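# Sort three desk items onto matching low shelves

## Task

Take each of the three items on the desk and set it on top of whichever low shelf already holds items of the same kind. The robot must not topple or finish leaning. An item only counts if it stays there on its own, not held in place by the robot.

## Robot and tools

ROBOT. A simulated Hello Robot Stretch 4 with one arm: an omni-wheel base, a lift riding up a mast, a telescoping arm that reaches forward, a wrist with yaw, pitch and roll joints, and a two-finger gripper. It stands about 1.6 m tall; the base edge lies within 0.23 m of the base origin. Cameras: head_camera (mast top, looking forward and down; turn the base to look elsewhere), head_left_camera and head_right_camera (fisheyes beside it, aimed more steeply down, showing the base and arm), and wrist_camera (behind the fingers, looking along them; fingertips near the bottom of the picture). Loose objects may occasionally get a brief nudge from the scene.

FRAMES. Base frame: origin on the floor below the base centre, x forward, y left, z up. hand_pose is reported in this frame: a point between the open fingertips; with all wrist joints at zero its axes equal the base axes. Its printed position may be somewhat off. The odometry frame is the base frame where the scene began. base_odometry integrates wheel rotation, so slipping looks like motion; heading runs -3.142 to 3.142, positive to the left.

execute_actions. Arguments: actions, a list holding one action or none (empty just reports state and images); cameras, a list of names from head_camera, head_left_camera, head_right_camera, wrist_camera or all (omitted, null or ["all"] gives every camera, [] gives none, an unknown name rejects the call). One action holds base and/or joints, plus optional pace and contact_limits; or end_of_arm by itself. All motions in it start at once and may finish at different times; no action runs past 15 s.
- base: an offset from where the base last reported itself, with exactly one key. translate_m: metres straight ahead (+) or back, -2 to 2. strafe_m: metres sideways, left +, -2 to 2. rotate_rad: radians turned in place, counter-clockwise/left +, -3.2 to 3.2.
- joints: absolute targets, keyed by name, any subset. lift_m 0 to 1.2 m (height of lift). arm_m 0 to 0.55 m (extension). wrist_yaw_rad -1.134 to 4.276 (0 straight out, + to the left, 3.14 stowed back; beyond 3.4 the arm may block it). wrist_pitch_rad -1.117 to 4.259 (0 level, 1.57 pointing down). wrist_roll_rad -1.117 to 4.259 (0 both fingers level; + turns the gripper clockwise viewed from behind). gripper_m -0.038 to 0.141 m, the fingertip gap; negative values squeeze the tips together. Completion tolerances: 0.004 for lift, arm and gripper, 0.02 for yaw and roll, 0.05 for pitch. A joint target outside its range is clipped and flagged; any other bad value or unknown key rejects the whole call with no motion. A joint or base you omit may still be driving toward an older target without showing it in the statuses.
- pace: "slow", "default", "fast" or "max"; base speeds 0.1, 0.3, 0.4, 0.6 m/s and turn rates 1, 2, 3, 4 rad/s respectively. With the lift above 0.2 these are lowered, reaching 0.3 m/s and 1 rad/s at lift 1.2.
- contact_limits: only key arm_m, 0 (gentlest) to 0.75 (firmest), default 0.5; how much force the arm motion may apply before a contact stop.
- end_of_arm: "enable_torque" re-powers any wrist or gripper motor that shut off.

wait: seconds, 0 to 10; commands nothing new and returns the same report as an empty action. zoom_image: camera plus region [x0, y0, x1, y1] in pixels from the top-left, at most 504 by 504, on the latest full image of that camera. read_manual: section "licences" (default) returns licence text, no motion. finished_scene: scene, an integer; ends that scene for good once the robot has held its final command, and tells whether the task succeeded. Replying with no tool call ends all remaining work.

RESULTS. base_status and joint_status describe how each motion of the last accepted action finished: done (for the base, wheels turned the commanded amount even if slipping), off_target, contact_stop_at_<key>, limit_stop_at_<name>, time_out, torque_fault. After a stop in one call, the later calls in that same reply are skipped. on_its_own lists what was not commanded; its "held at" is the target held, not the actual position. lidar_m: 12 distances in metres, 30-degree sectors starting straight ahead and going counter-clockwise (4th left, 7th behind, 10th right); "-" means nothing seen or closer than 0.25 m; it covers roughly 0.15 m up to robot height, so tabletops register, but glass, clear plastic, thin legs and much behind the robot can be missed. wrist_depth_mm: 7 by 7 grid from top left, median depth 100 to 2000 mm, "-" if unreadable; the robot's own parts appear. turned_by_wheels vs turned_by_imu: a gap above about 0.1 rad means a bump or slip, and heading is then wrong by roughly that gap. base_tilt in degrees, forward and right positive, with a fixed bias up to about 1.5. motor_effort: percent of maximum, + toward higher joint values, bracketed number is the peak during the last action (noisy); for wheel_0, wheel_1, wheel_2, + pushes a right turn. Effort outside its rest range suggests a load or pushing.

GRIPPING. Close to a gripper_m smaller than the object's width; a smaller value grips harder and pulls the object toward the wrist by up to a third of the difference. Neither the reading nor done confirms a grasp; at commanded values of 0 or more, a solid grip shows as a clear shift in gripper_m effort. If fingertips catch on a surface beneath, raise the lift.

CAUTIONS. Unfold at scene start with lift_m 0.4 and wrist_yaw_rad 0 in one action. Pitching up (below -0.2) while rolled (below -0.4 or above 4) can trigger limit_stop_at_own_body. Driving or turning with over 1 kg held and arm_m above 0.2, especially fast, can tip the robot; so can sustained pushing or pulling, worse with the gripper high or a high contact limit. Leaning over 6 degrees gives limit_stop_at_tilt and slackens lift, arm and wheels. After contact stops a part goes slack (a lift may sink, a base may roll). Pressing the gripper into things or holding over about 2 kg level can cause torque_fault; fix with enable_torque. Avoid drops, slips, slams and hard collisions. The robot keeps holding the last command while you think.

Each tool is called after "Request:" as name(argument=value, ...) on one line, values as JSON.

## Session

Request:
execute_actions(actions=[])

Scene clock: 0.00 s.
base_odometry: x=+0.000 y=+0.000 heading=+0.000 (m, m, rad; odometry frame)
turned_by_wheels: +0.000 (rad since the last result)
turned_by_imu: +0.000 (rad since the last result)
base_tilt: forward=+0.3 right=+1.1 (deg)
lidar_m: 1.90 1.77 1.85 1.42 0.92 1.01 1.48 1.66 1.85 2.00 1.97 2.48
base_status: not commanded
joint_positions: lift_m=+0.181 arm_m=-0.002 wrist_yaw_rad=+3.209 wrist_pitch_rad=-0.015 wrist_roll_rad=+0.010 gripper_m=+0.057
joint_status: not commanded
motor_effort: lift_m=+18 arm_m=-1 wrist_yaw_rad=-1 wrist_pitch_rad=-7 wrist_roll_rad=-1 gripper_m=-3 wheel_0=+0 wheel_1=-1 wheel_2=+1 (%)
hand_pose: x=-0.1251 y=+0.0679 z=+0.3640 quat_wxyz=(-0.034, +0.007, +0.005, +0.999) (m; base frame)
wrist_depth_mm: - 138 138 - - 1756 1366 / - - 137 - - 1708 1366 / - 112 137 - - 1576 1281 / 139 137 167 - 1921 1281 1336 / 214 - - - 1921 1281 1308 / 227 1464 196 1537 210 1255 1255 / 230 854 991 112 960 1025 960
pictures: head_camera, head_left_camera, head_right_camera, wrist_camera
Images, in order (width x height): head_camera 420x560, head_left_camera 420x672, head_right_camera 420x672, wrist_camera 616x392.

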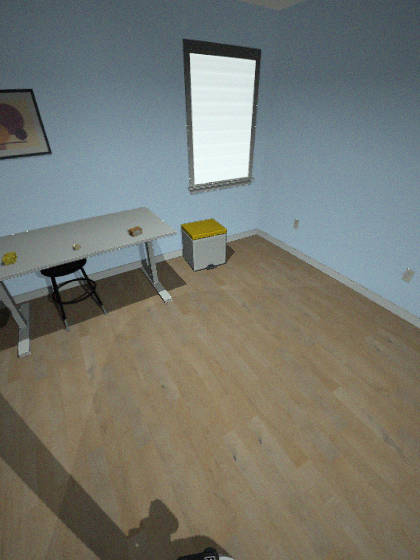

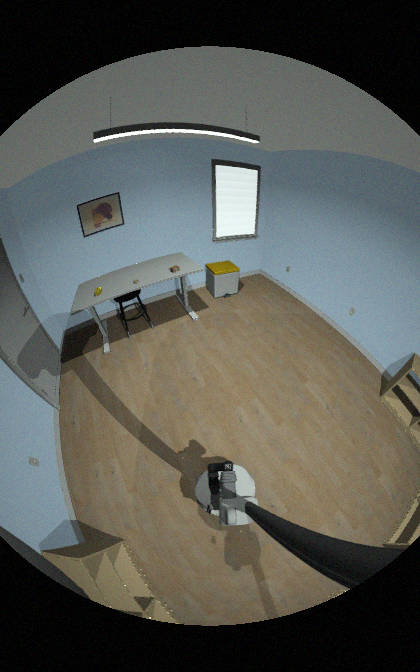

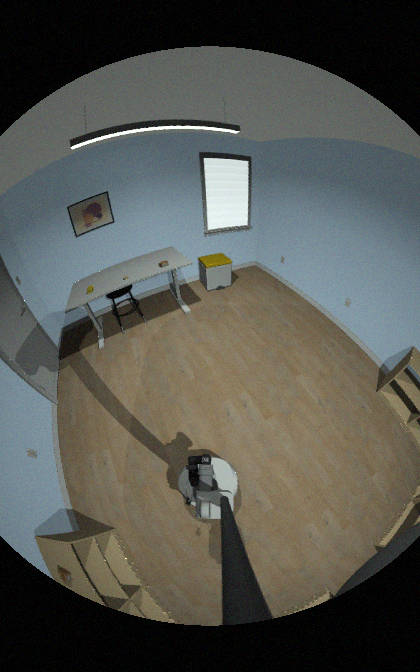

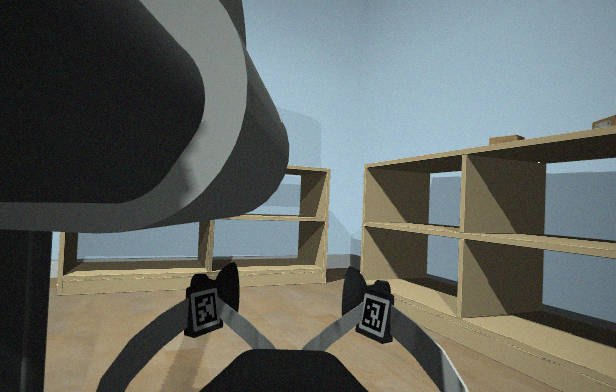

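Request:
execute_actions(actions=[{"base":{"rotate_rad":0.55},"joints":{"lift_m":0.5,"wrist_yaw_rad":0,"gripper_m":0.13},"pace":"fast"}], cameras=[])

Request:
execute_actions(actions=[{"base":{"translate_m":1.2},"joints":{"lift_m":0.88,"wrist_pitch_rad":0.8},"pace":"max"}], cameras=["head_camera","wrist_camera"])

Scene clock: 15.80 s.
base_odometry: x=+0.000 y=+0.000 heading=+0.549 (m, m, rad; odometry frame)
turned_by_wheels: +0.549 (rad since the last result)
turned_by_imu: +0.547 (rad since the last result)
base_tilt: forward=+0.3 right=+1.1 (deg)
lidar_m: 1.80 1.84 1.40 0.95 1.01 1.48 1.70 1.85 1.98 2.12 2.49 1.86
base_status: done
joint_positions: lift_m=+0.500 arm_m=-0.002 wrist_yaw_rad=+0.000 wrist_pitch_rad=-0.015 wrist_roll_rad=+0.010 gripper_m=+0.130
joint_status: all done
motor_effort: lift_m=+20(21) arm_m=-1(1) wrist_yaw_rad=-2(10) wrist_pitch_rad=-7(7) wrist_roll_rad=-1(1) gripper_m=+0(6) wheel_0=-2(7) wheel_1=-2(11) wheel_2=-3(15) (%)
hand_pose: x=+0.4570 y=-0.0873 z=+0.6823 quat_wxyz=(+1.000, +0.005, -0.007, +0.000) (m; base frame)
wrist_depth_mm: 1983 - - - - - - / 1921 - - - - - - / 1983 - - - - - - / 1983 - - - - - - / - - - - - - - / 1921 205 - - 218 - 1921 / 1708 1618 1708 112 1863 1708 1921
pictures: none
No camera images: the call's "cameras" was empty. Leave "cameras" out to get every camera's image.

Scene clock: 19.63 s.
base_odometry: x=+1.023 y=+0.627 heading=+0.549 (m, m, rad; odometry frame)
turned_by_wheels: +0.000 (rad since the last result)
turned_by_imu: -0.001 (rad since the last result)
base_tilt: forward=+0.3 right=+1.1 (deg)
lidar_m: 0.59 0.64 1.27 1.24 1.35 1.58 2.90 2.74 2.48 2.41 0.81 0.63
base_status: done
joint_positions: lift_m=+0.880 arm_m=-0.002 wrist_yaw_rad=+0.000 wrist_pitch_rad=+0.801 wrist_roll_rad=+0.010 gripper_m=+0.130
joint_status: all done
motor_effort: lift_m=+19(20) arm_m=-1(0) wrist_yaw_rad=+0(3) wrist_pitch_rad=-6(5) wrist_roll_rad=-1(1) gripper_m=+1(0) wheel_0=+0(13) wheel_1=+1(10) wheel_2=-2(18) (%)
hand_pose: x=+0.3692 y=-0.0874 z=+0.8508 quat_wxyz=(+0.921, +0.005, +0.390, -0.002) (m; base frame)
wrist_depth_mm: 741 768 788 798 842 866 878 / 609 615 640 647 661 683 691 / 525 525 535 539 549 559 574 / 1397 1397 1430 1430 1464 1397 521 / 1255 1255 1255 1281 1308 1308 1366 / 1138 205 1138 1138 218 1160 1182 / 1025 1008 1025 112 1060 1060 1060
pictures: head_camera, wrist_camera
Images, in order (width x height): head_camera 420x560, wrist_camera 616x392.

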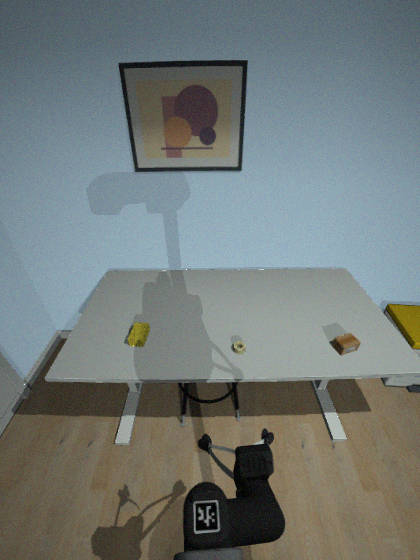

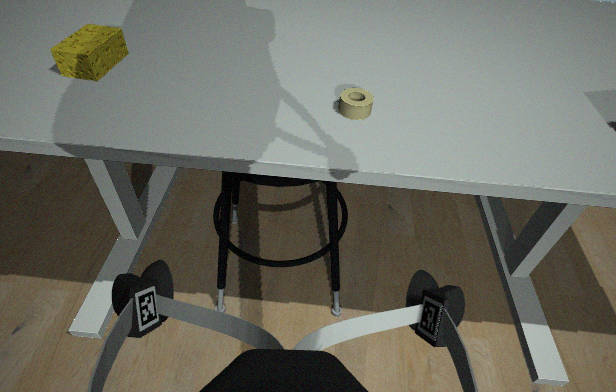

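Request:
execute_actions(actions=[{"base":{"strafe_m":-0.08},"joints":{"lift_m":0.8,"arm_m":0.33,"gripper_m":0.11}}], cameras=["wrist_camera"])

Scene clock: 27.27 s.
base_odometry: x=+1.065 y=+0.559 heading=+0.549 (m, m, rad; odometry frame)
turned_by_wheels: +0.000 (rad since the last result)
turned_by_imu: +0.000 (rad since the last result)
base_tilt: forward=+0.3 right=+1.1 (deg)
lidar_m: 0.61 0.62 0.93 1.29 1.42 1.62 2.96 2.63 2.42 2.33 0.83 0.60
base_status: done
joint_positions: lift_m=+0.800 arm_m=+0.329 wrist_yaw_rad=+0.000 wrist_pitch_rad=+0.801 wrist_roll_rad=+0.010 gripper_m=+0.110
joint_status: all done
motor_effort: lift_m=+15(16) arm_m=+6(6) wrist_yaw_rad=+0(2) wrist_pitch_rad=-4(5) wrist_roll_rad=-1(1) gripper_m=-1(1) wheel_0=+0(9) wheel_1=-1(6) wheel_2=+0(1) (%)
hand_pose: x=+0.7004 y=-0.0874 z=+0.7712 quat_wxyz=(+0.921, +0.005, +0.390, -0.002) (m; base frame)
wrist_depth_mm: 559 569 585 603 627 640 661 / 455 462 477 484 500 512 525 / 382 389 397 407 415 421 433 / 332 336 343 347 353 359 368 / 291 296 301 290 310 315 320 / 260 253 264 272 207 279 282 / 236 236 242 112 247 246 254
pictures: wrist_camera
Images, in order (width x height): wrist_camera 616x392.

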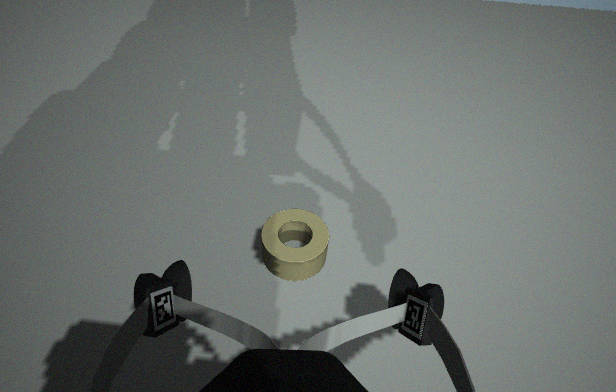

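Same height as before.

Request:
execute_actions(actions=[{"joints":{"lift_m":0.773,"arm_m":0.385}}], cameras=["wrist_camera"])

Request:
execute_actions(actions=[{"joints":{"gripper_m":0.01}}], cameras=["wrist_camera"])

Request:
execute_actions(actions=[{"joints":{"lift_m":0.85,"arm_m":0.0}}], cameras=[])

Request:
execute_actions(actions=[{"base":{"rotate_rad":-2.9}}], cameras=["head_camera","wrist_camera"])

Request:
zoom_image(camera="head_camera", region=[0, 150, 420, 330])

Scene clock: 44.10 s.
base_odometry: x=+1.065 y=+0.559 heading=+0.549 (m, m, rad; odometry frame)
turned_by_wheels: +0.000 (rad since the last result)
turned_by_imu: +0.000 (rad since the last result)
base_tilt: forward=+0.3 right=+1.1 (deg)
lidar_m: 0.61 0.63 0.93 1.30 1.41 1.66 2.91 2.64 2.43 2.33 0.78 0.62
base_status: not commanded
joint_positions: lift_m=+0.773 arm_m=+0.384 wrist_yaw_rad=-0.001 wrist_pitch_rad=+0.801 wrist_roll_rad=+0.010 gripper_m=+0.110
joint_status: all done
motor_effort: lift_m=+14(12) arm_m=+7(7) wrist_yaw_rad=+0(3) wrist_pitch_rad=-5(5) wrist_roll_rad=-2(1) gripper_m=-1(1) wheel_0=+0(0) wheel_1=-1(1) wheel_2=+0(0) (%)
hand_pose: x=+0.7552 y=-0.0876 z=+0.7443 quat_wxyz=(+0.921, +0.005, +0.390, -0.002) (m; base frame)
wrist_depth_mm: 496 512 530 544 559 569 591 / 404 415 424 433 445 455 466 / 343 347 357 364 370 379 387 / 296 301 307 312 319 322 327 / 260 266 268 267 277 282 285 / 234 226 229 225 205 251 254 / 212 211 215 112 221 221 227
pictures: wrist_camera
Images, in order (width x height): wrist_camera 616x392.

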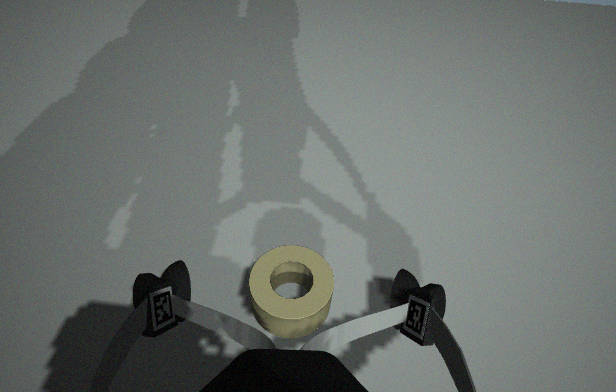

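Scene clock: 45.93 s.
base_odometry: x=+1.065 y=+0.559 heading=+0.549 (m, m, rad; odometry frame)
turned_by_wheels: +0.000 (rad since the last result)
turned_by_imu: +0.000 (rad since the last result)
base_tilt: forward=+0.3 right=+1.1 (deg)
lidar_m: 0.59 0.65 0.96 1.32 1.46 1.64 2.91 2.63 2.41 2.33 0.84 0.63
base_status: not commanded
joint_positions: lift_m=+0.773 arm_m=+0.384 wrist_yaw_rad=+0.000 wrist_pitch_rad=+0.801 wrist_roll_rad=+0.010 gripper_m=+0.010
joint_status: all done
motor_effort: lift_m=+14(14) arm_m=+6(7) wrist_yaw_rad=+1(1) wrist_pitch_rad=-5(5) wrist_roll_rad=-1(1) gripper_m=-22(18) wheel_0=+0(0) wheel_1=-1(1) wheel_2=+0(0) (%)
hand_pose: x=+0.7554 y=-0.0875 z=+0.7443 quat_wxyz=(+0.921, +0.005, +0.390, -0.002) (m; base frame)
wrist_depth_mm: 496 504 525 539 554 580 585 / 404 415 424 433 445 455 466 / 342 345 355 362 368 377 384 / 296 300 306 312 317 322 325 / 259 265 267 271 277 281 283 / 234 236 193 210 191 248 252 / 211 205 215 112 216 216 225
pictures: wrist_camera
Images, in order (width x height): wrist_camera 616x392.

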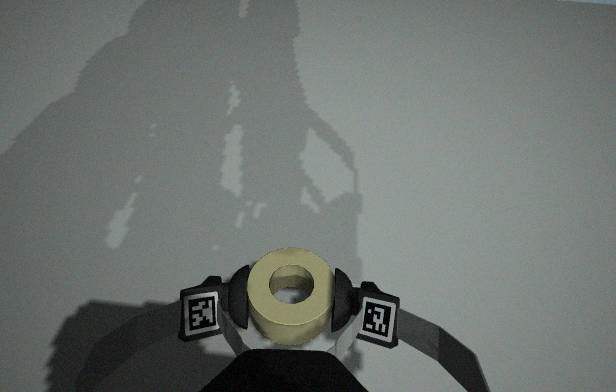

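Scene clock: 48.17 s.
base_odometry: x=+1.065 y=+0.559 heading=+0.549 (m, m, rad; odometry frame)
turned_by_wheels: +0.000 (rad since the last result)
turned_by_imu: +0.000 (rad since the last result)
base_tilt: forward=+0.2 right=+1.1 (deg)
lidar_m: 0.59 0.62 0.97 1.33 1.45 1.63 2.92 2.66 2.42 2.34 0.79 0.61
base_status: not commanded
joint_positions: lift_m=+0.850 arm_m=+0.001 wrist_yaw_rad=+0.000 wrist_pitch_rad=+0.802 wrist_roll_rad=+0.010 gripper_m=+0.010
joint_status: all done
motor_effort: lift_m=+21(20) arm_m=-7(7) wrist_yaw_rad=-2(1) wrist_pitch_rad=-7(6) wrist_roll_rad=-1(1) gripper_m=-22(22) wheel_0=+0(0) wheel_1=-1(1) wheel_2=+0(0) (%)
hand_pose: x=+0.3727 y=-0.0874 z=+0.8206 quat_wxyz=(+0.921, +0.005, +0.390, -0.002) (m; base frame)
wrist_depth_mm: 615 699 715 732 759 778 809 / 549 564 574 585 603 621 634 / 492 504 496 496 504 508 521 / 1366 1366 1397 1397 1464 1430 1008 / 1229 1205 1229 976 1308 1281 1308 / 1078 1098 193 210 192 1138 1182 / 976 976 1008 112 1008 1008 1060
pictures: none
No camera images: the call's "cameras" was empty. Leave "cameras" out to get every camera's image.

Scene clock: 50.90 s.
base_odometry: x=+1.065 y=+0.558 heading=-2.350 (m, m, rad; odometry frame)
turned_by_wheels: -2.899 (rad since the last result)
turned_by_imu: -2.882 (rad since the last result)
base_tilt: forward=+0.3 right=+1.1 (deg)
lidar_m: 2.87 2.49 2.34 1.77 0.72 0.59 0.58 0.71 1.33 1.35 1.60 2.17
base_status: done
joint_positions: lift_m=+0.850 arm_m=+0.001 wrist_yaw_rad=+0.000 wrist_pitch_rad=+0.802 wrist_roll_rad=+0.010 gripper_m=+0.010
joint_status: not commanded
motor_effort: lift_m=+20(21) arm_m=-7(7) wrist_yaw_rad=+0(1) wrist_pitch_rad=-6(7) wrist_roll_rad=-1(1) gripper_m=-23(22) wheel_0=+1(8) wheel_1=+2(11) wheel_2=+5(6) (%)
hand_pose: x=+0.3727 y=-0.0874 z=+0.8207 quat_wxyz=(+0.921, +0.005, +0.390, -0.002) (m; base frame)
wrist_depth_mm: - - - - - - - / 1863 1983 1983 - - - - / 1618 1661 1708 1661 1708 1708 1808 / 1366 1397 1430 1430 1499 1499 1537 / 1205 1255 1255 1281 1281 1308 1336 / 1098 1098 194 210 191 1138 1160 / 1008 960 991 112 1008 991 1060
pictures: head_camera, wrist_camera
Images, in order (width x height): head_camera 420x560, wrist_camera 616x392.

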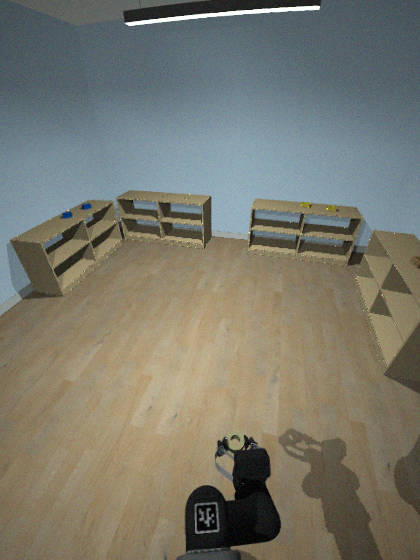

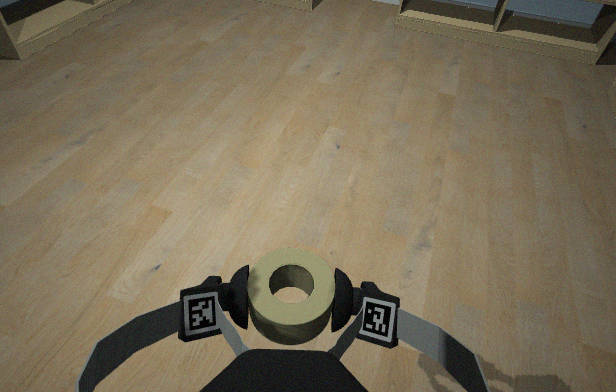

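Region (0, 150, 420, 330) of head_camera's 420x560 image, scaled by 1.200, with more detail than that image has; it fills the top 216 rows of this view, and the rest is white.

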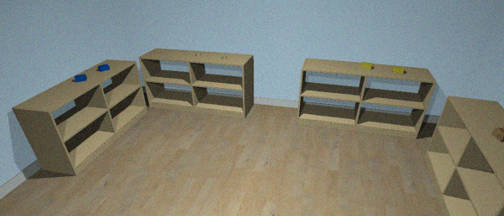

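Request:
execute_actions(actions=[{"base":{"rotate_rad":0.13},"joints":{"lift_m":0.75},"pace":"fast"}], cameras=[])

Request:
execute_actions(actions=[{"base":{"translate_m":2.0},"pace":"max"}], cameras=[])

Request:
execute_actions(actions=[{"base":{"translate_m":0.35},"joints":{"arm_m":0.2},"pace":"fast"}], cameras=["head_camera","wrist_camera"])

Scene clock: 57.63 s.
base_odometry: x=+1.065 y=+0.559 heading=-2.220 (m, m, rad; odometry frame)
turned_by_wheels: +0.129 (rad since the last result)
turned_by_imu: +0.129 (rad since the last result)
base_tilt: forward=+0.3 right=+1.1 (deg)
lidar_m: 2.98 2.49 2.36 1.60 0.65 0.59 0.61 0.82 1.31 1.37 1.64 2.88
base_status: done
joint_positions: lift_m=+0.750 arm_m=+0.001 wrist_yaw_rad=+0.000 wrist_pitch_rad=+0.802 wrist_roll_rad=+0.010 gripper_m=+0.010
joint_status: all done
motor_effort: lift_m=+15(18) arm_m=-7(7) wrist_yaw_rad=+1(0) wrist_pitch_rad=-6(6) wrist_roll_rad=-1(1) gripper_m=-23(23) wheel_0=-2(5) wheel_1=-1(9) wheel_2=-3(6) (%)
hand_pose: x=+0.3727 y=-0.0874 z=+0.7211 quat_wxyz=(+0.921, +0.005, +0.390, -0.002) (m; base frame)
wrist_depth_mm: - - - - - - - / 1708 1756 1808 1808 1921 1921 1921 / 1430 1464 1537 1537 1537 1576 1618 / 1229 1255 1281 1308 1336 1366 1366 / 1098 1118 1138 1138 1138 1182 1205 / 976 976 194 209 191 1025 1060 / 891 854 904 112 917 904 960
pictures: none
No camera images: the call's "cameras" was empty. Leave "cameras" out to get every camera's image.

Scene clock: 63.70 s.
base_odometry: x=-0.145 y=-1.034 heading=-2.220 (m, m, rad; odometry frame)
turned_by_wheels: +0.000 (rad since the last result)
turned_by_imu: -0.002 (rad since the last result)
base_tilt: forward=+0.3 right=+1.1 (deg)
lidar_m: 1.09 1.14 1.08 1.12 2.04 2.44 2.70 2.35 1.77 1.65 1.24 1.06
base_status: done
joint_positions: lift_m=+0.750 arm_m=+0.001 wrist_yaw_rad=+0.000 wrist_pitch_rad=+0.802 wrist_roll_rad=+0.010 gripper_m=+0.010
joint_status: not commanded
motor_effort: lift_m=+15(15) arm_m=-7(7) wrist_yaw_rad=+0(0) wrist_pitch_rad=-6(6) wrist_roll_rad=-1(1) gripper_m=-21(22) wheel_0=+0(7) wheel_1=+2(9) wheel_2=+0(19) (%)
hand_pose: x=+0.3727 y=-0.0874 z=+0.7211 quat_wxyz=(+0.921, +0.005, +0.390, -0.002) (m; base frame)
wrist_depth_mm: 1229 1366 1366 1205 1229 842 1060 / 1308 1537 1537 1160 1160 1160 1138 / 1308 1430 1397 1336 1336 1281 1229 / 1182 1255 1281 1281 1229 1336 1308 / 1098 1118 1118 1160 1160 1160 1205 / 991 991 193 210 191 1025 1060 / 878 854 891 112 904 904 960
pictures: none
No camera images: the call's "cameras" was empty. Leave "cameras" out to get every camera's image.

Scene clock: 65.93 s.
base_odometry: x=-0.356 y=-1.313 heading=-2.220 (m, m, rad; odometry frame)
turned_by_wheels: +0.000 (rad since the last result)
turned_by_imu: +0.000 (rad since the last result)
base_tilt: forward=+0.3 right=+1.1 (deg)
lidar_m: 0.79 1.02 0.93 0.95 1.83 2.78 3.62 2.09 1.93 1.23 1.06 0.74
base_status: done
joint_positions: lift_m=+0.750 arm_m=+0.199 wrist_yaw_rad=+0.000 wrist_pitch_rad=+0.802 wrist_roll_rad=+0.010 gripper_m=+0.010
joint_status: all done
motor_effort: lift_m=+15(15) arm_m=+6(7) wrist_yaw_rad=+1(1) wrist_pitch_rad=-5(6) wrist_roll_rad=-1(1) gripper_m=-22(23) wheel_0=+1(7) wheel_1=+1(8) wheel_2=+1(14) (%)
hand_pose: x=+0.5704 y=-0.0874 z=+0.7211 quat_wxyz=(+0.921, +0.005, +0.390, -0.002) (m; base frame)
wrist_depth_mm: 699 707 723 750 741 683 627 / 904 621 591 603 621 634 654 / 931 917 609 517 517 517 535 / 1160 1078 750 798 469 449 455 / 1078 1060 976 707 715 715 413 / 960 991 194 210 191 640 634 / 878 854 891 112 842 585 569
pictures: head_camera, wrist_camera
Images, in order (width x height): head_camera 420x560, wrist_camera 616x392.

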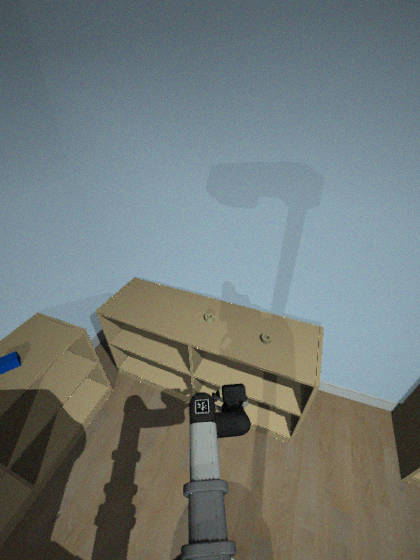

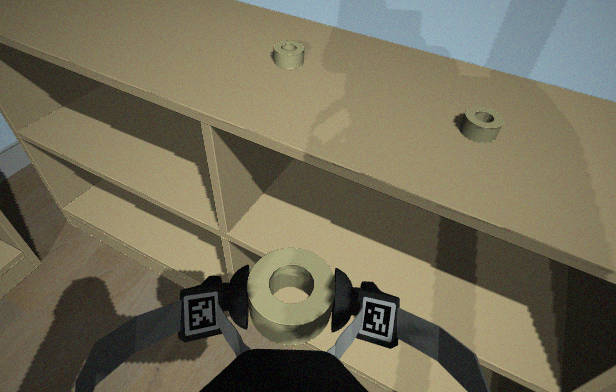

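Request:
execute_actions(actions=[{"base":{"translate_m":0.14},"joints":{"lift_m":0.7,"arm_m":0.52,"wrist_yaw_rad":-0.5}}], cameras=["wrist_camera"])

Scene clock: 74.33 s.
base_odometry: x=-0.441 y=-1.424 heading=-2.220 (m, m, rad; odometry frame)
turned_by_wheels: +0.000 (rad since the last result)
turned_by_imu: +0.000 (rad since the last result)
base_tilt: forward=+0.3 right=+1.1 (deg)
lidar_m: 0.63 0.88 0.87 0.92 1.75 2.91 3.70 2.08 2.00 1.03 0.70 0.63
base_status: done
joint_positions: lift_m=+0.700 arm_m=+0.519 wrist_yaw_rad=-0.500 wrist_pitch_rad=+0.802 wrist_roll_rad=+0.010 gripper_m=+0.010
joint_status: all done
motor_effort: lift_m=+15(11) arm_m=+6(8) wrist_yaw_rad=+0(9) wrist_pitch_rad=-5(6) wrist_roll_rad=-1(1) gripper_m=-22(23) wheel_0=+0(6) wheel_1=+1(8) wheel_2=-1(10) (%)
hand_pose: x=+0.8239 y=-0.1729 z=+0.6712 quat_wxyz=(+0.892, +0.101, +0.377, -0.230) (m; base frame)
wrist_depth_mm: 368 370 375 375 377 382 387 / 410 410 415 418 424 427 433 / 394 407 449 449 462 466 477 / 345 349 355 364 370 377 384 / 296 301 312 317 322 327 332 / 266 268 193 210 191 282 274 / 246 239 251 112 253 253 258
pictures: wrist_camera
Images, in order (width x height): wrist_camera 616x392.

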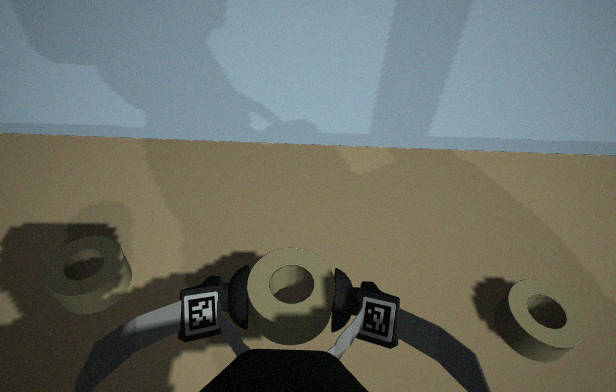

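Request:
execute_actions(actions=[{"joints":{"lift_m":0.665}}], cameras=[])

Request:
execute_actions(actions=[{"joints":{"gripper_m":0.08}}], cameras=[])

Request:
execute_actions(actions=[{"joints":{"lift_m":0.8,"arm_m":0.1},"pace":"fast"}], cameras=["wrist_camera"])

Request:
execute_actions(actions=[{"base":{"rotate_rad":-2.98},"joints":{"arm_m":0,"lift_m":0.6,"wrist_yaw_rad":-0.2,"gripper_m":0.13},"pace":"fast"}], cameras=[])

Request:
execute_actions(actions=[{"base":{"translate_m":2.0},"pace":"max"}], cameras=[])

Request:
execute_actions(actions=[{"base":{"translate_m":0.75},"joints":{"lift_m":0.86},"pace":"max"}], cameras=[])

Request:
execute_actions(actions=[{"base":{"rotate_rad":-0.56},"joints":{"arm_m":0.3},"pace":"fast"}], cameras=["head_camera","wrist_camera"])

Scene clock: 89.47 s.
base_odometry: x=-0.441 y=-1.424 heading=-2.220 (m, m, rad; odometry frame)
turned_by_wheels: +0.000 (rad since the last result)
turned_by_imu: +0.000 (rad since the last result)
base_tilt: forward=+0.3 right=+1.1 (deg)
lidar_m: 0.66 0.88 0.88 0.91 1.71 2.94 3.74 2.11 2.01 1.04 0.69 0.62
base_status: not commanded
joint_positions: lift_m=+0.665 arm_m=+0.519 wrist_yaw_rad=-0.500 wrist_pitch_rad=+0.802 wrist_roll_rad=+0.010 gripper_m=+0.010
joint_status: all done
motor_effort: lift_m=+15(12) arm_m=+6(6) wrist_yaw_rad=-2(1) wrist_pitch_rad=-6(6) wrist_roll_rad=-1(1) gripper_m=-22(22) wheel_0=+0(1) wheel_1=+1(1) wheel_2=-1(1) (%)
hand_pose: x=+0.8239 y=-0.1729 z=+0.6362 quat_wxyz=(+0.892, +0.101, +0.377, -0.230) (m; base frame)
wrist_depth_mm: 368 368 375 377 379 384 384 / 410 413 415 421 421 430 430 / 343 349 357 364 373 379 389 / 298 303 307 314 320 325 329 / 245 260 271 272 278 283 286 / 234 237 193 210 191 250 237 / 212 207 217 112 217 217 229
pictures: none
No camera images: the call's "cameras" was empty. Leave "cameras" out to get every camera's image.

Scene clock: 90.97 s.
base_odometry: x=-0.441 y=-1.424 heading=-2.220 (m, m, rad; odometry frame)
turned_by_wheels: +0.000 (rad since the last result)
turned_by_imu: +0.000 (rad since the last result)
base_tilt: forward=+0.2 right=+1.1 (deg)
lidar_m: 0.67 0.88 0.88 0.91 1.72 2.89 3.72 2.13 1.97 1.05 0.73 0.61
base_status: not commanded
joint_positions: lift_m=+0.665 arm_m=+0.519 wrist_yaw_rad=-0.500 wrist_pitch_rad=+0.801 wrist_roll_rad=+0.010 gripper_m=+0.080
joint_status: all done
motor_effort: lift_m=+15(15) arm_m=+7(6) wrist_yaw_rad=+0(0) wrist_pitch_rad=-5(5) wrist_roll_rad=-1(1) gripper_m=-1(20) wheel_0=+1(0) wheel_1=+1(1) wheel_2=-1(1) (%)
hand_pose: x=+0.8240 y=-0.1729 z=+0.6362 quat_wxyz=(+0.892, +0.101, +0.377, -0.230) (m; base frame)
wrist_depth_mm: 368 370 373 377 379 382 384 / 410 413 415 421 424 427 430 / 345 351 359 366 373 382 392 / 298 303 309 314 322 325 330 / 244 262 270 273 279 283 287 / 235 233 214 224 202 251 237 / 213 211 217 112 220 225 229
pictures: none
No camera images: the call's "cameras" was empty. Leave "cameras" out to get every camera's image.

Scene clock: 92.93 s.
base_odometry: x=-0.441 y=-1.424 heading=-2.220 (m, m, rad; odometry frame)
turned_by_wheels: +0.000 (rad since the last result)
turned_by_imu: +0.000 (rad since the last result)
base_tilt: forward=+0.3 right=+1.1 (deg)
lidar_m: 0.64 0.88 0.88 0.90 1.74 2.91 3.74 2.11 1.99 1.03 0.69 0.63
base_status: not commanded
joint_positions: lift_m=+0.800 arm_m=+0.101 wrist_yaw_rad=-0.500 wrist_pitch_rad=+0.802 wrist_roll_rad=+0.010 gripper_m=+0.080
joint_status: all done
motor_effort: lift_m=+20(23) arm_m=-6(9) wrist_yaw_rad=+0(1) wrist_pitch_rad=-6(5) wrist_roll_rad=-1(1) gripper_m=-1(2) wheel_0=+0(0) wheel_1=+1(1) wheel_2=-1(1) (%)
hand_pose: x=+0.4062 y=-0.1729 z=+0.7707 quat_wxyz=(+0.892, +0.101, +0.377, -0.230) (m; base frame)
wrist_depth_mm: 741 741 750 759 759 768 778 / 654 668 683 699 732 854 866 / 559 564 580 585 603 960 991 / 504 504 512 521 525 1078 1098 / 647 750 750 768 768 1205 1138 / 891 683 216 715 203 1078 1098 / 878 878 878 112 931 991 1008
pictures: wrist_camera
Images, in order (width x height): wrist_camera 616x392.

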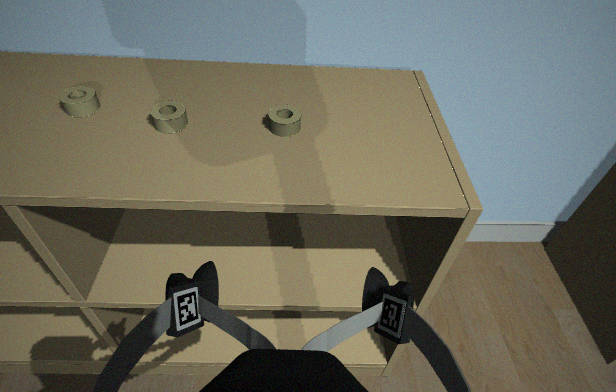

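Scene clock: 95.57 s.
base_odometry: x=-0.441 y=-1.424 heading=+1.084 (m, m, rad; odometry frame)
turned_by_wheels: -2.979 (rad since the last result)
turned_by_imu: -2.962 (rad since the last result)
base_tilt: forward=+0.3 right=+1.1 (deg)
lidar_m: 3.02 2.04 2.00 1.02 0.64 0.60 0.71 0.91 0.88 0.94 2.04 2.90
base_status: done
joint_positions: lift_m=+0.600 arm_m=+0.001 wrist_yaw_rad=-0.200 wrist_pitch_rad=+0.802 wrist_roll_rad=+0.010 gripper_m=+0.130
joint_status: all done
motor_effort: lift_m=+15(21) arm_m=-7(8) wrist_yaw_rad=-1(7) wrist_pitch_rad=-5(6) wrist_roll_rad=-1(1) gripper_m=+0(2) wheel_0=+2(7) wheel_1=+1(10) wheel_2=+5(8) (%)
hand_pose: x=+0.3514 y=-0.1255 z=+0.5712 quat_wxyz=(+0.916, +0.044, +0.388, -0.094) (m; base frame)
wrist_depth_mm: 1756 1756 1921 1921 1921 1983 - / 1397 1464 1499 1537 1537 1661 1661 / 1205 1229 1255 1308 1308 1336 1336 / 1042 1060 1078 1078 1118 1138 1160 / 917 931 931 946 976 991 1008 / 820 205 831 854 218 842 891 / 741 741 750 112 768 768 788
pictures: none
No camera images: the call's "cameras" was empty. Leave "cameras" out to get every camera's image.

Scene clock: 101.23 s.
base_odometry: x=+0.495 y=+0.343 heading=+1.084 (m, m, rad; odometry frame)
turned_by_wheels: +0.000 (rad since the last result)
turned_by_imu: -0.002 (rad since the last result)
base_tilt: forward=+0.3 right=+1.1 (deg)
lidar_m: 1.26 1.31 1.27 1.16 1.37 2.30 2.45 2.25 2.40 2.10 1.23 1.19
base_status: done
joint_positions: lift_m=+0.600 arm_m=+0.001 wrist_yaw_rad=-0.200 wrist_pitch_rad=+0.802 wrist_roll_rad=+0.010 gripper_m=+0.130
joint_status: not commanded
motor_effort: lift_m=+16(16) arm_m=-7(7) wrist_yaw_rad=-1(1) wrist_pitch_rad=-5(5) wrist_roll_rad=-1(1) gripper_m=+0(1) wheel_0=+1(8) wheel_1=+1(8) wheel_2=-1(18) (%)
hand_pose: x=+0.3514 y=-0.1255 z=+0.5711 quat_wxyz=(+0.916, +0.044, +0.388, -0.094) (m; base frame)
wrist_depth_mm: 1229 1576 1863 1863 1756 1618 1537 / 1308 1464 1537 1499 1537 1499 1576 / 1205 1229 1255 1281 1308 1308 1336 / 1042 1042 1098 1078 1098 1138 1138 / 904 931 946 960 991 991 991 / 820 205 820 854 218 866 891 / 732 741 750 112 768 778 798
pictures: none
No camera images: the call's "cameras" was empty. Leave "cameras" out to get every camera's image.

Scene clock: 104.27 s.
base_odometry: x=+0.846 y=+1.006 heading=+1.084 (m, m, rad; odometry frame)
turned_by_wheels: +0.000 (rad since the last result)
turned_by_imu: -0.001 (rad since the last result)
base_tilt: forward=+0.3 right=+1.1 (deg)
lidar_m: 0.62 0.86 0.83 0.93 1.36 2.92 3.21 2.90 2.82 0.78 0.60 0.56
base_status: done
joint_positions: lift_m=+0.860 arm_m=+0.001 wrist_yaw_rad=-0.200 wrist_pitch_rad=+0.802 wrist_roll_rad=+0.010 gripper_m=+0.130
joint_status: all done
motor_effort: lift_m=+19(22) arm_m=-7(6) wrist_yaw_rad=+0(1) wrist_pitch_rad=-4(5) wrist_roll_rad=-1(0) gripper_m=+1(1) wheel_0=+0(9) wheel_1=+2(8) wheel_2=+1(19) (%)
hand_pose: x=+0.3513 y=-0.1256 z=+0.8308 quat_wxyz=(+0.916, +0.044, +0.388, -0.094) (m; base frame)
wrist_depth_mm: 820 1078 1336 1255 778 809 831 / 866 1138 1464 647 621 627 647 / 917 1160 1576 508 512 517 517 / 960 1281 1430 1430 466 455 459 / 1025 1205 1255 1281 1308 1255 421 / 1060 206 1118 1118 219 1138 1160 / 976 991 1008 112 1025 1025 1042
pictures: none
No camera images: the call's "cameras" was empty. Leave "cameras" out to get every camera's image.

Scene clock: 105.97 s.
base_odometry: x=+0.846 y=+1.006 heading=+0.525 (m, m, rad; odometry frame)
turned_by_wheels: -0.560 (rad since the last result)
turned_by_imu: -0.556 (rad since the last result)
base_tilt: forward=+0.3 right=+1.1 (deg)
lidar_m: 0.53 0.61 0.89 0.84 0.90 1.33 2.31 3.15 2.92 2.83 0.82 0.60
base_status: done
joint_positions: lift_m=+0.860 arm_m=+0.299 wrist_yaw_rad=-0.200 wrist_pitch_rad=+0.801 wrist_roll_rad=+0.010 gripper_m=+0.130
joint_status: all done
motor_effort: lift_m=+19(19) arm_m=+7(8) wrist_yaw_rad=-1(0) wrist_pitch_rad=-5(6) wrist_roll_rad=-1(1) gripper_m=+1(0) wheel_0=+2(8) wheel_1=+1(5) wheel_2=+2(9) (%)
hand_pose: x=+0.6491 y=-0.1255 z=+0.8309 quat_wxyz=(+0.916, +0.044, +0.388, -0.094) (m; base frame)
wrist_depth_mm: 778 715 732 750 788 809 820 / 564 574 591 603 615 640 654 / 477 484 496 500 517 530 535 / 413 418 373 430 442 449 455 / 362 370 357 377 387 392 399 / 324 205 332 338 219 340 353 / 294 293 300 112 307 307 315
pictures: head_camera, wrist_camera
Images, in order (width x height): head_camera 420x560, wrist_camera 616x392.

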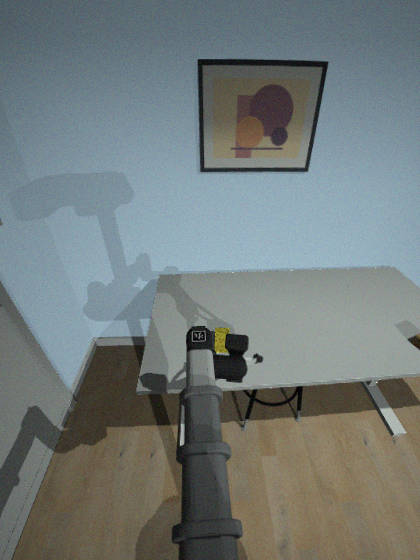

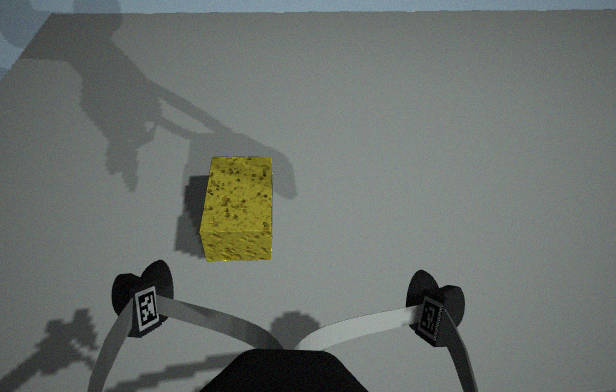

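Request:
execute_actions(actions=[{"base":{"strafe_m":0.05},"joints":{"lift_m":0.81,"arm_m":0.44}}], cameras=[])

Request:
execute_actions(actions=[{"joints":{"lift_m":0.777}}], cameras=["wrist_camera"])

Scene clock: 112.00 s.
base_odometry: x=+0.821 y=+1.049 heading=+0.525 (m, m, rad; odometry frame)
turned_by_wheels: +0.000 (rad since the last result)
turned_by_imu: +0.000 (rad since the last result)
base_tilt: forward=+0.3 right=+1.1 (deg)
lidar_m: 0.57 0.62 0.80 0.78 0.87 1.22 1.90 3.18 2.96 2.90 0.83 0.59
base_status: done
joint_positions: lift_m=+0.810 arm_m=+0.439 wrist_yaw_rad=-0.200 wrist_pitch_rad=+0.801 wrist_roll_rad=+0.010 gripper_m=+0.130
joint_status: all done
motor_effort: lift_m=+15(18) arm_m=+6(7) wrist_yaw_rad=-1(1) wrist_pitch_rad=-5(5) wrist_roll_rad=-1(1) gripper_m=+1(1) wheel_0=+0(9) wheel_1=+2(8) wheel_2=+0(1) (%)
hand_pose: x=+0.7890 y=-0.1255 z=+0.7812 quat_wxyz=(+0.916, +0.044, +0.388, -0.094) (m; base frame)
wrist_depth_mm: 661 591 615 634 654 676 691 / 473 484 496 504 517 525 544 / 397 407 415 424 430 442 452 / 345 351 357 364 368 375 382 / 303 309 314 264 320 329 330 / 272 205 279 236 218 286 293 / 245 244 251 112 249 256 266
pictures: none
No camera images: the call's "cameras" was empty. Leave "cameras" out to get every camera's image.

Scene clock: 112.93 s.
base_odometry: x=+0.821 y=+1.049 heading=+0.525 (m, m, rad; odometry frame)
turned_by_wheels: +0.000 (rad since the last result)
turned_by_imu: +0.000 (rad since the last result)
base_tilt: forward=+0.3 right=+1.1 (deg)
lidar_m: 0.58 0.61 0.81 0.79 0.84 1.23 1.90 3.20 2.95 2.89 0.81 0.57
base_status: not commanded
joint_positions: lift_m=+0.777 arm_m=+0.439 wrist_yaw_rad=-0.200 wrist_pitch_rad=+0.801 wrist_roll_rad=+0.010 gripper_m=+0.130
joint_status: all done
motor_effort: lift_m=+15(19) arm_m=+7(6) wrist_yaw_rad=+0(1) wrist_pitch_rad=-5(5) wrist_roll_rad=-1(0) gripper_m=+0(2) wheel_0=-1(1) wheel_1=+2(2) wheel_2=+0(0) (%)
hand_pose: x=+0.7890 y=-0.1255 z=+0.7482 quat_wxyz=(+0.916, +0.044, +0.388, -0.094) (m; base frame)
wrist_depth_mm: 504 521 530 544 569 585 603 / 410 421 433 439 452 462 473 / 345 353 362 366 375 384 397 / 301 306 310 256 322 327 334 / 264 268 273 224 274 286 290 / 237 206 243 199 199 249 256 / 214 214 218 112 218 224 230
pictures: wrist_camera
Images, in order (width x height): wrist_camera 616x392.

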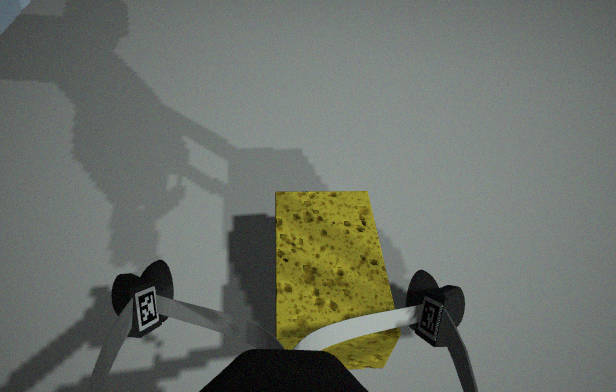

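Request:
execute_actions(actions=[{"base":{"strafe_m":-0.028}}], cameras=[])

Request:
execute_actions(actions=[{"joints":{"gripper_m":0.015}}], cameras=["wrist_camera"])

Request:
execute_actions(actions=[{"joints":{"lift_m":0.85,"arm_m":0.0,"wrist_yaw_rad":0}}], cameras=[])

Request:
execute_actions(actions=[{"base":{"rotate_rad":-2.95}}], cameras=[])

Request:
execute_actions(actions=[{"base":{"translate_m":2.0},"joints":{"lift_m":0.75},"pace":"max"}], cameras=["head_camera","wrist_camera"])

Scene clock: 122.57 s.
base_odometry: x=+0.835 y=+1.025 heading=+0.525 (m, m, rad; odometry frame)
turned_by_wheels: +0.000 (rad since the last result)
turned_by_imu: +0.000 (rad since the last result)
base_tilt: forward=+0.3 right=+1.1 (deg)
lidar_m: 0.55 0.64 0.86 0.81 0.91 1.25 2.24 3.21 2.91 2.85 0.81 0.60
base_status: done
joint_positions: lift_m=+0.777 arm_m=+0.439 wrist_yaw_rad=-0.200 wrist_pitch_rad=+0.801 wrist_roll_rad=+0.010 gripper_m=+0.130
joint_status: not commanded
motor_effort: lift_m=+15(15) arm_m=+7(7) wrist_yaw_rad=+0(2) wrist_pitch_rad=-5(5) wrist_roll_rad=-1(1) gripper_m=+0(0) wheel_0=-1(7) wheel_1=+0(8) wheel_2=+0(1) (%)
hand_pose: x=+0.7891 y=-0.1255 z=+0.7482 quat_wxyz=(+0.916, +0.044, +0.388, -0.094) (m; base frame)
wrist_depth_mm: 508 517 530 544 564 580 603 / 410 418 427 439 449 462 477 / 347 353 362 370 375 382 392 / 301 306 309 309 322 327 332 / 265 270 259 223 281 285 289 / 237 205 200 198 219 248 256 / 214 214 213 112 224 224 231
pictures: none
No camera images: the call's "cameras" was empty. Leave "cameras" out to get every camera's image.

Scene clock: 124.63 s.
base_odometry: x=+0.835 y=+1.025 heading=+0.525 (m, m, rad; odometry frame)
turned_by_wheels: +0.000 (rad since the last result)
turned_by_imu: +0.000 (rad since the last result)
base_tilt: forward=+0.3 right=+1.1 (deg)
lidar_m: 0.56 0.58 0.85 0.82 0.89 1.24 2.26 3.20 2.93 2.86 0.81 0.60
base_status: not commanded
joint_positions: lift_m=+0.777 arm_m=+0.439 wrist_yaw_rad=-0.200 wrist_pitch_rad=+0.801 wrist_roll_rad=+0.010 gripper_m=+0.015
joint_status: all done
motor_effort: lift_m=+15(14) arm_m=+7(7) wrist_yaw_rad=-1(0) wrist_pitch_rad=-5(5) wrist_roll_rad=-1(1) gripper_m=-25(25) wheel_0=-1(1) wheel_1=+0(0) wheel_2=+0(0) (%)
hand_pose: x=+0.7891 y=-0.1255 z=+0.7482 quat_wxyz=(+0.916, +0.044, +0.388, -0.094) (m; base frame)
wrist_depth_mm: 504 517 535 544 569 585 603 / 413 421 430 439 452 462 469 / 347 353 362 368 375 379 394 / 300 307 307 240 322 327 332 / 265 270 266 210 281 285 290 / 236 238 186 187 191 253 256 / 214 211 214 112 220 222 229
pictures: wrist_camera
Images, in order (width x height): wrist_camera 616x392.

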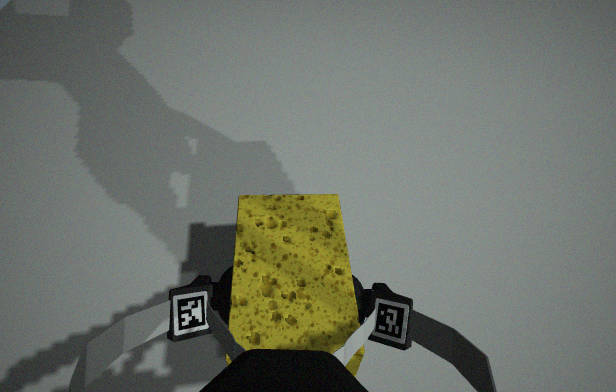

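Scene clock: 127.03 s.
base_odometry: x=+0.835 y=+1.025 heading=+0.525 (m, m, rad; odometry frame)
turned_by_wheels: +0.000 (rad since the last result)
turned_by_imu: +0.000 (rad since the last result)
base_tilt: forward=+0.3 right=+1.1 (deg)
lidar_m: 0.56 0.62 0.84 0.81 0.90 1.29 2.21 3.16 2.95 2.84 0.81 0.61
base_status: not commanded
joint_positions: lift_m=+0.850 arm_m=+0.001 wrist_yaw_rad=+0.000 wrist_pitch_rad=+0.802 wrist_roll_rad=+0.010 gripper_m=+0.015
joint_status: all done
motor_effort: lift_m=+21(20) arm_m=-7(8) wrist_yaw_rad=+1(5) wrist_pitch_rad=-6(7) wrist_roll_rad=-2(1) gripper_m=-24(24) wheel_0=-1(1) wheel_1=+0(0) wheel_2=+0(0) (%)
hand_pose: x=+0.3727 y=-0.0874 z=+0.8206 quat_wxyz=(+0.921, +0.005, +0.390, -0.002) (m; base frame)
wrist_depth_mm: 1205 1138 715 723 759 768 798 / 1336 559 574 585 603 621 634 / 1205 473 484 488 500 508 517 / 1366 1397 1078 240 1060 691 473 / 1229 1229 1229 209 1281 1281 1336 / 1078 1060 186 187 190 1138 1182 / 976 960 976 112 1008 1008 1060
pictures: none
No camera images: the call's "cameras" was empty. Leave "cameras" out to get every camera's image.

Scene clock: 129.80 s.
base_odometry: x=+0.835 y=+1.025 heading=-2.425 (m, m, rad; odometry frame)
turned_by_wheels: -2.949 (rad since the last result)
turned_by_imu: -2.932 (rad since the last result)
base_tilt: forward=+0.2 right=+1.1 (deg)
lidar_m: 2.90 2.94 2.86 1.34 0.69 0.56 0.57 0.97 0.79 0.85 0.97 1.43
base_status: done
joint_positions: lift_m=+0.850 arm_m=+0.001 wrist_yaw_rad=+0.000 wrist_pitch_rad=+0.802 wrist_roll_rad=+0.010 gripper_m=+0.015
joint_status: not commanded
motor_effort: lift_m=+21(21) arm_m=-7(7) wrist_yaw_rad=+1(1) wrist_pitch_rad=-6(6) wrist_roll_rad=-1(1) gripper_m=-24(24) wheel_0=+3(6) wheel_1=+2(9) wheel_2=+4(12) (%)
hand_pose: x=+0.3727 y=-0.0874 z=+0.8207 quat_wxyz=(+0.921, +0.005, +0.390, -0.002) (m; base frame)
wrist_depth_mm: - - - - - - 1138 / 1863 1921 1983 - - 1863 1078 / 1576 1661 1708 1661 1708 1618 1205 / 1366 1397 1430 240 1499 1430 1366 / 1205 1205 1205 210 1308 1336 1336 / 1078 1098 186 187 191 1160 1182 / 976 960 976 112 1008 991 1042
pictures: none
No camera images: the call's "cameras" was empty. Leave "cameras" out to get every camera's image.

Scene clock: 136.23 s.
base_odometry: x=-0.673 y=-0.289 heading=-2.424 (m, m, rad; odometry frame)
turned_by_wheels: +0.000 (rad since the last result)
turned_by_imu: -0.002 (rad since the last result)
base_tilt: forward=+0.3 right=+1.1 (deg)
lidar_m: 0.95 1.29 1.81 1.99 2.73 2.55 2.71 1.03 0.85 0.85 0.98 0.96
base_status: done
joint_positions: lift_m=+0.750 arm_m=+0.001 wrist_yaw_rad=+0.000 wrist_pitch_rad=+0.802 wrist_roll_rad=+0.010 gripper_m=+0.015
joint_status: all done
motor_effort: lift_m=+16(20) arm_m=-6(7) wrist_yaw_rad=+0(0) wrist_pitch_rad=-6(6) wrist_roll_rad=-2(1) gripper_m=-25(23) wheel_0=+1(8) wheel_1=+2(7) wheel_2=-1(12) (%)
hand_pose: x=+0.3727 y=-0.0874 z=+0.7210 quat_wxyz=(+0.921, +0.005, +0.390, -0.002) (m; base frame)
wrist_depth_mm: 1060 1308 1008 798 778 798 798 / 1118 1397 1366 1138 1160 904 715 / 1281 1397 1397 1008 976 931 1008 / 1255 1255 1255 241 1205 1042 904 / 1098 1118 1078 210 1118 1078 1098 / 991 991 185 187 191 1060 1060 / 878 866 878 112 917 917 946
pictures: head_camera, wrist_camera
Images, in order (width x height): head_camera 420x560, wrist_camera 616x392.

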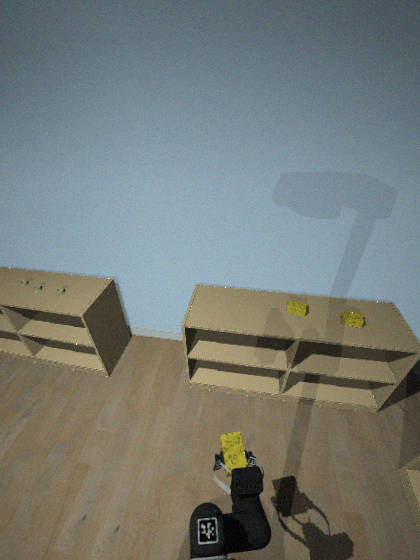

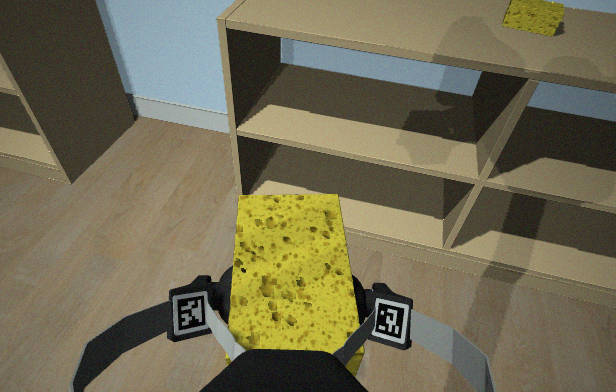

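Front ≈1.0; target x 1.13.

Request:
execute_actions(actions=[{"base":{"translate_m":0.3},"joints":{"lift_m":0.705,"arm_m":0.5,"wrist_yaw_rad":-0.35}}], cameras=["wrist_camera","head_camera"])

Scene clock: 143.37 s.
base_odometry: x=-0.899 y=-0.486 heading=-2.424 (m, m, rad; odometry frame)
turned_by_wheels: +0.000 (rad since the last result)
turned_by_imu: +0.000 (rad since the last result)
base_tilt: forward=+0.3 right=+1.1 (deg)
lidar_m: 0.67 1.05 1.30 1.95 2.63 2.87 2.97 1.16 0.95 0.93 0.79 0.66
base_status: done
joint_positions: lift_m=+0.705 arm_m=+0.499 wrist_yaw_rad=-0.350 wrist_pitch_rad=+0.801 wrist_roll_rad=+0.010 gripper_m=+0.015
joint_status: all done
motor_effort: lift_m=+15(15) arm_m=+7(8) wrist_yaw_rad=+0(8) wrist_pitch_rad=-5(6) wrist_roll_rad=-1(2) gripper_m=-24(22) wheel_0=+1(9) wheel_1=+1(6) wheel_2=-2(16) (%)
hand_pose: x=+0.8283 y=-0.1509 z=+0.6762 quat_wxyz=(+0.906, +0.073, +0.383, -0.162) (m; base frame)
wrist_depth_mm: 353 362 373 384 392 404 413 / 394 404 415 427 439 452 462 / 436 436 449 462 473 452 462 / 375 357 362 240 377 384 392 / 310 314 310 210 329 334 340 / 276 279 186 187 191 296 301 / 250 245 251 112 258 259 268
pictures: head_camera, wrist_camera
Images, in order (width x height): head_camera 420x560, wrist_camera 616x392.

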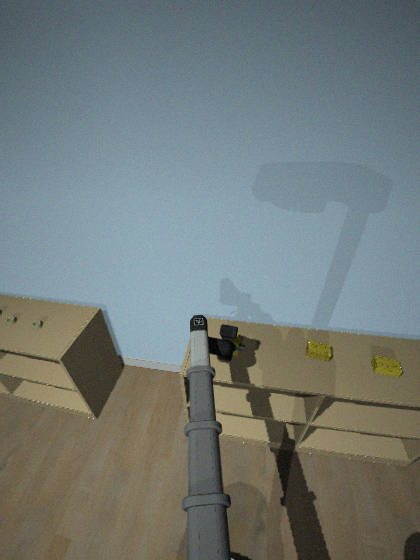

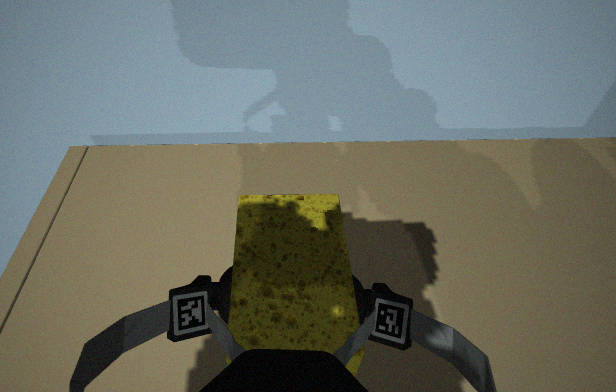

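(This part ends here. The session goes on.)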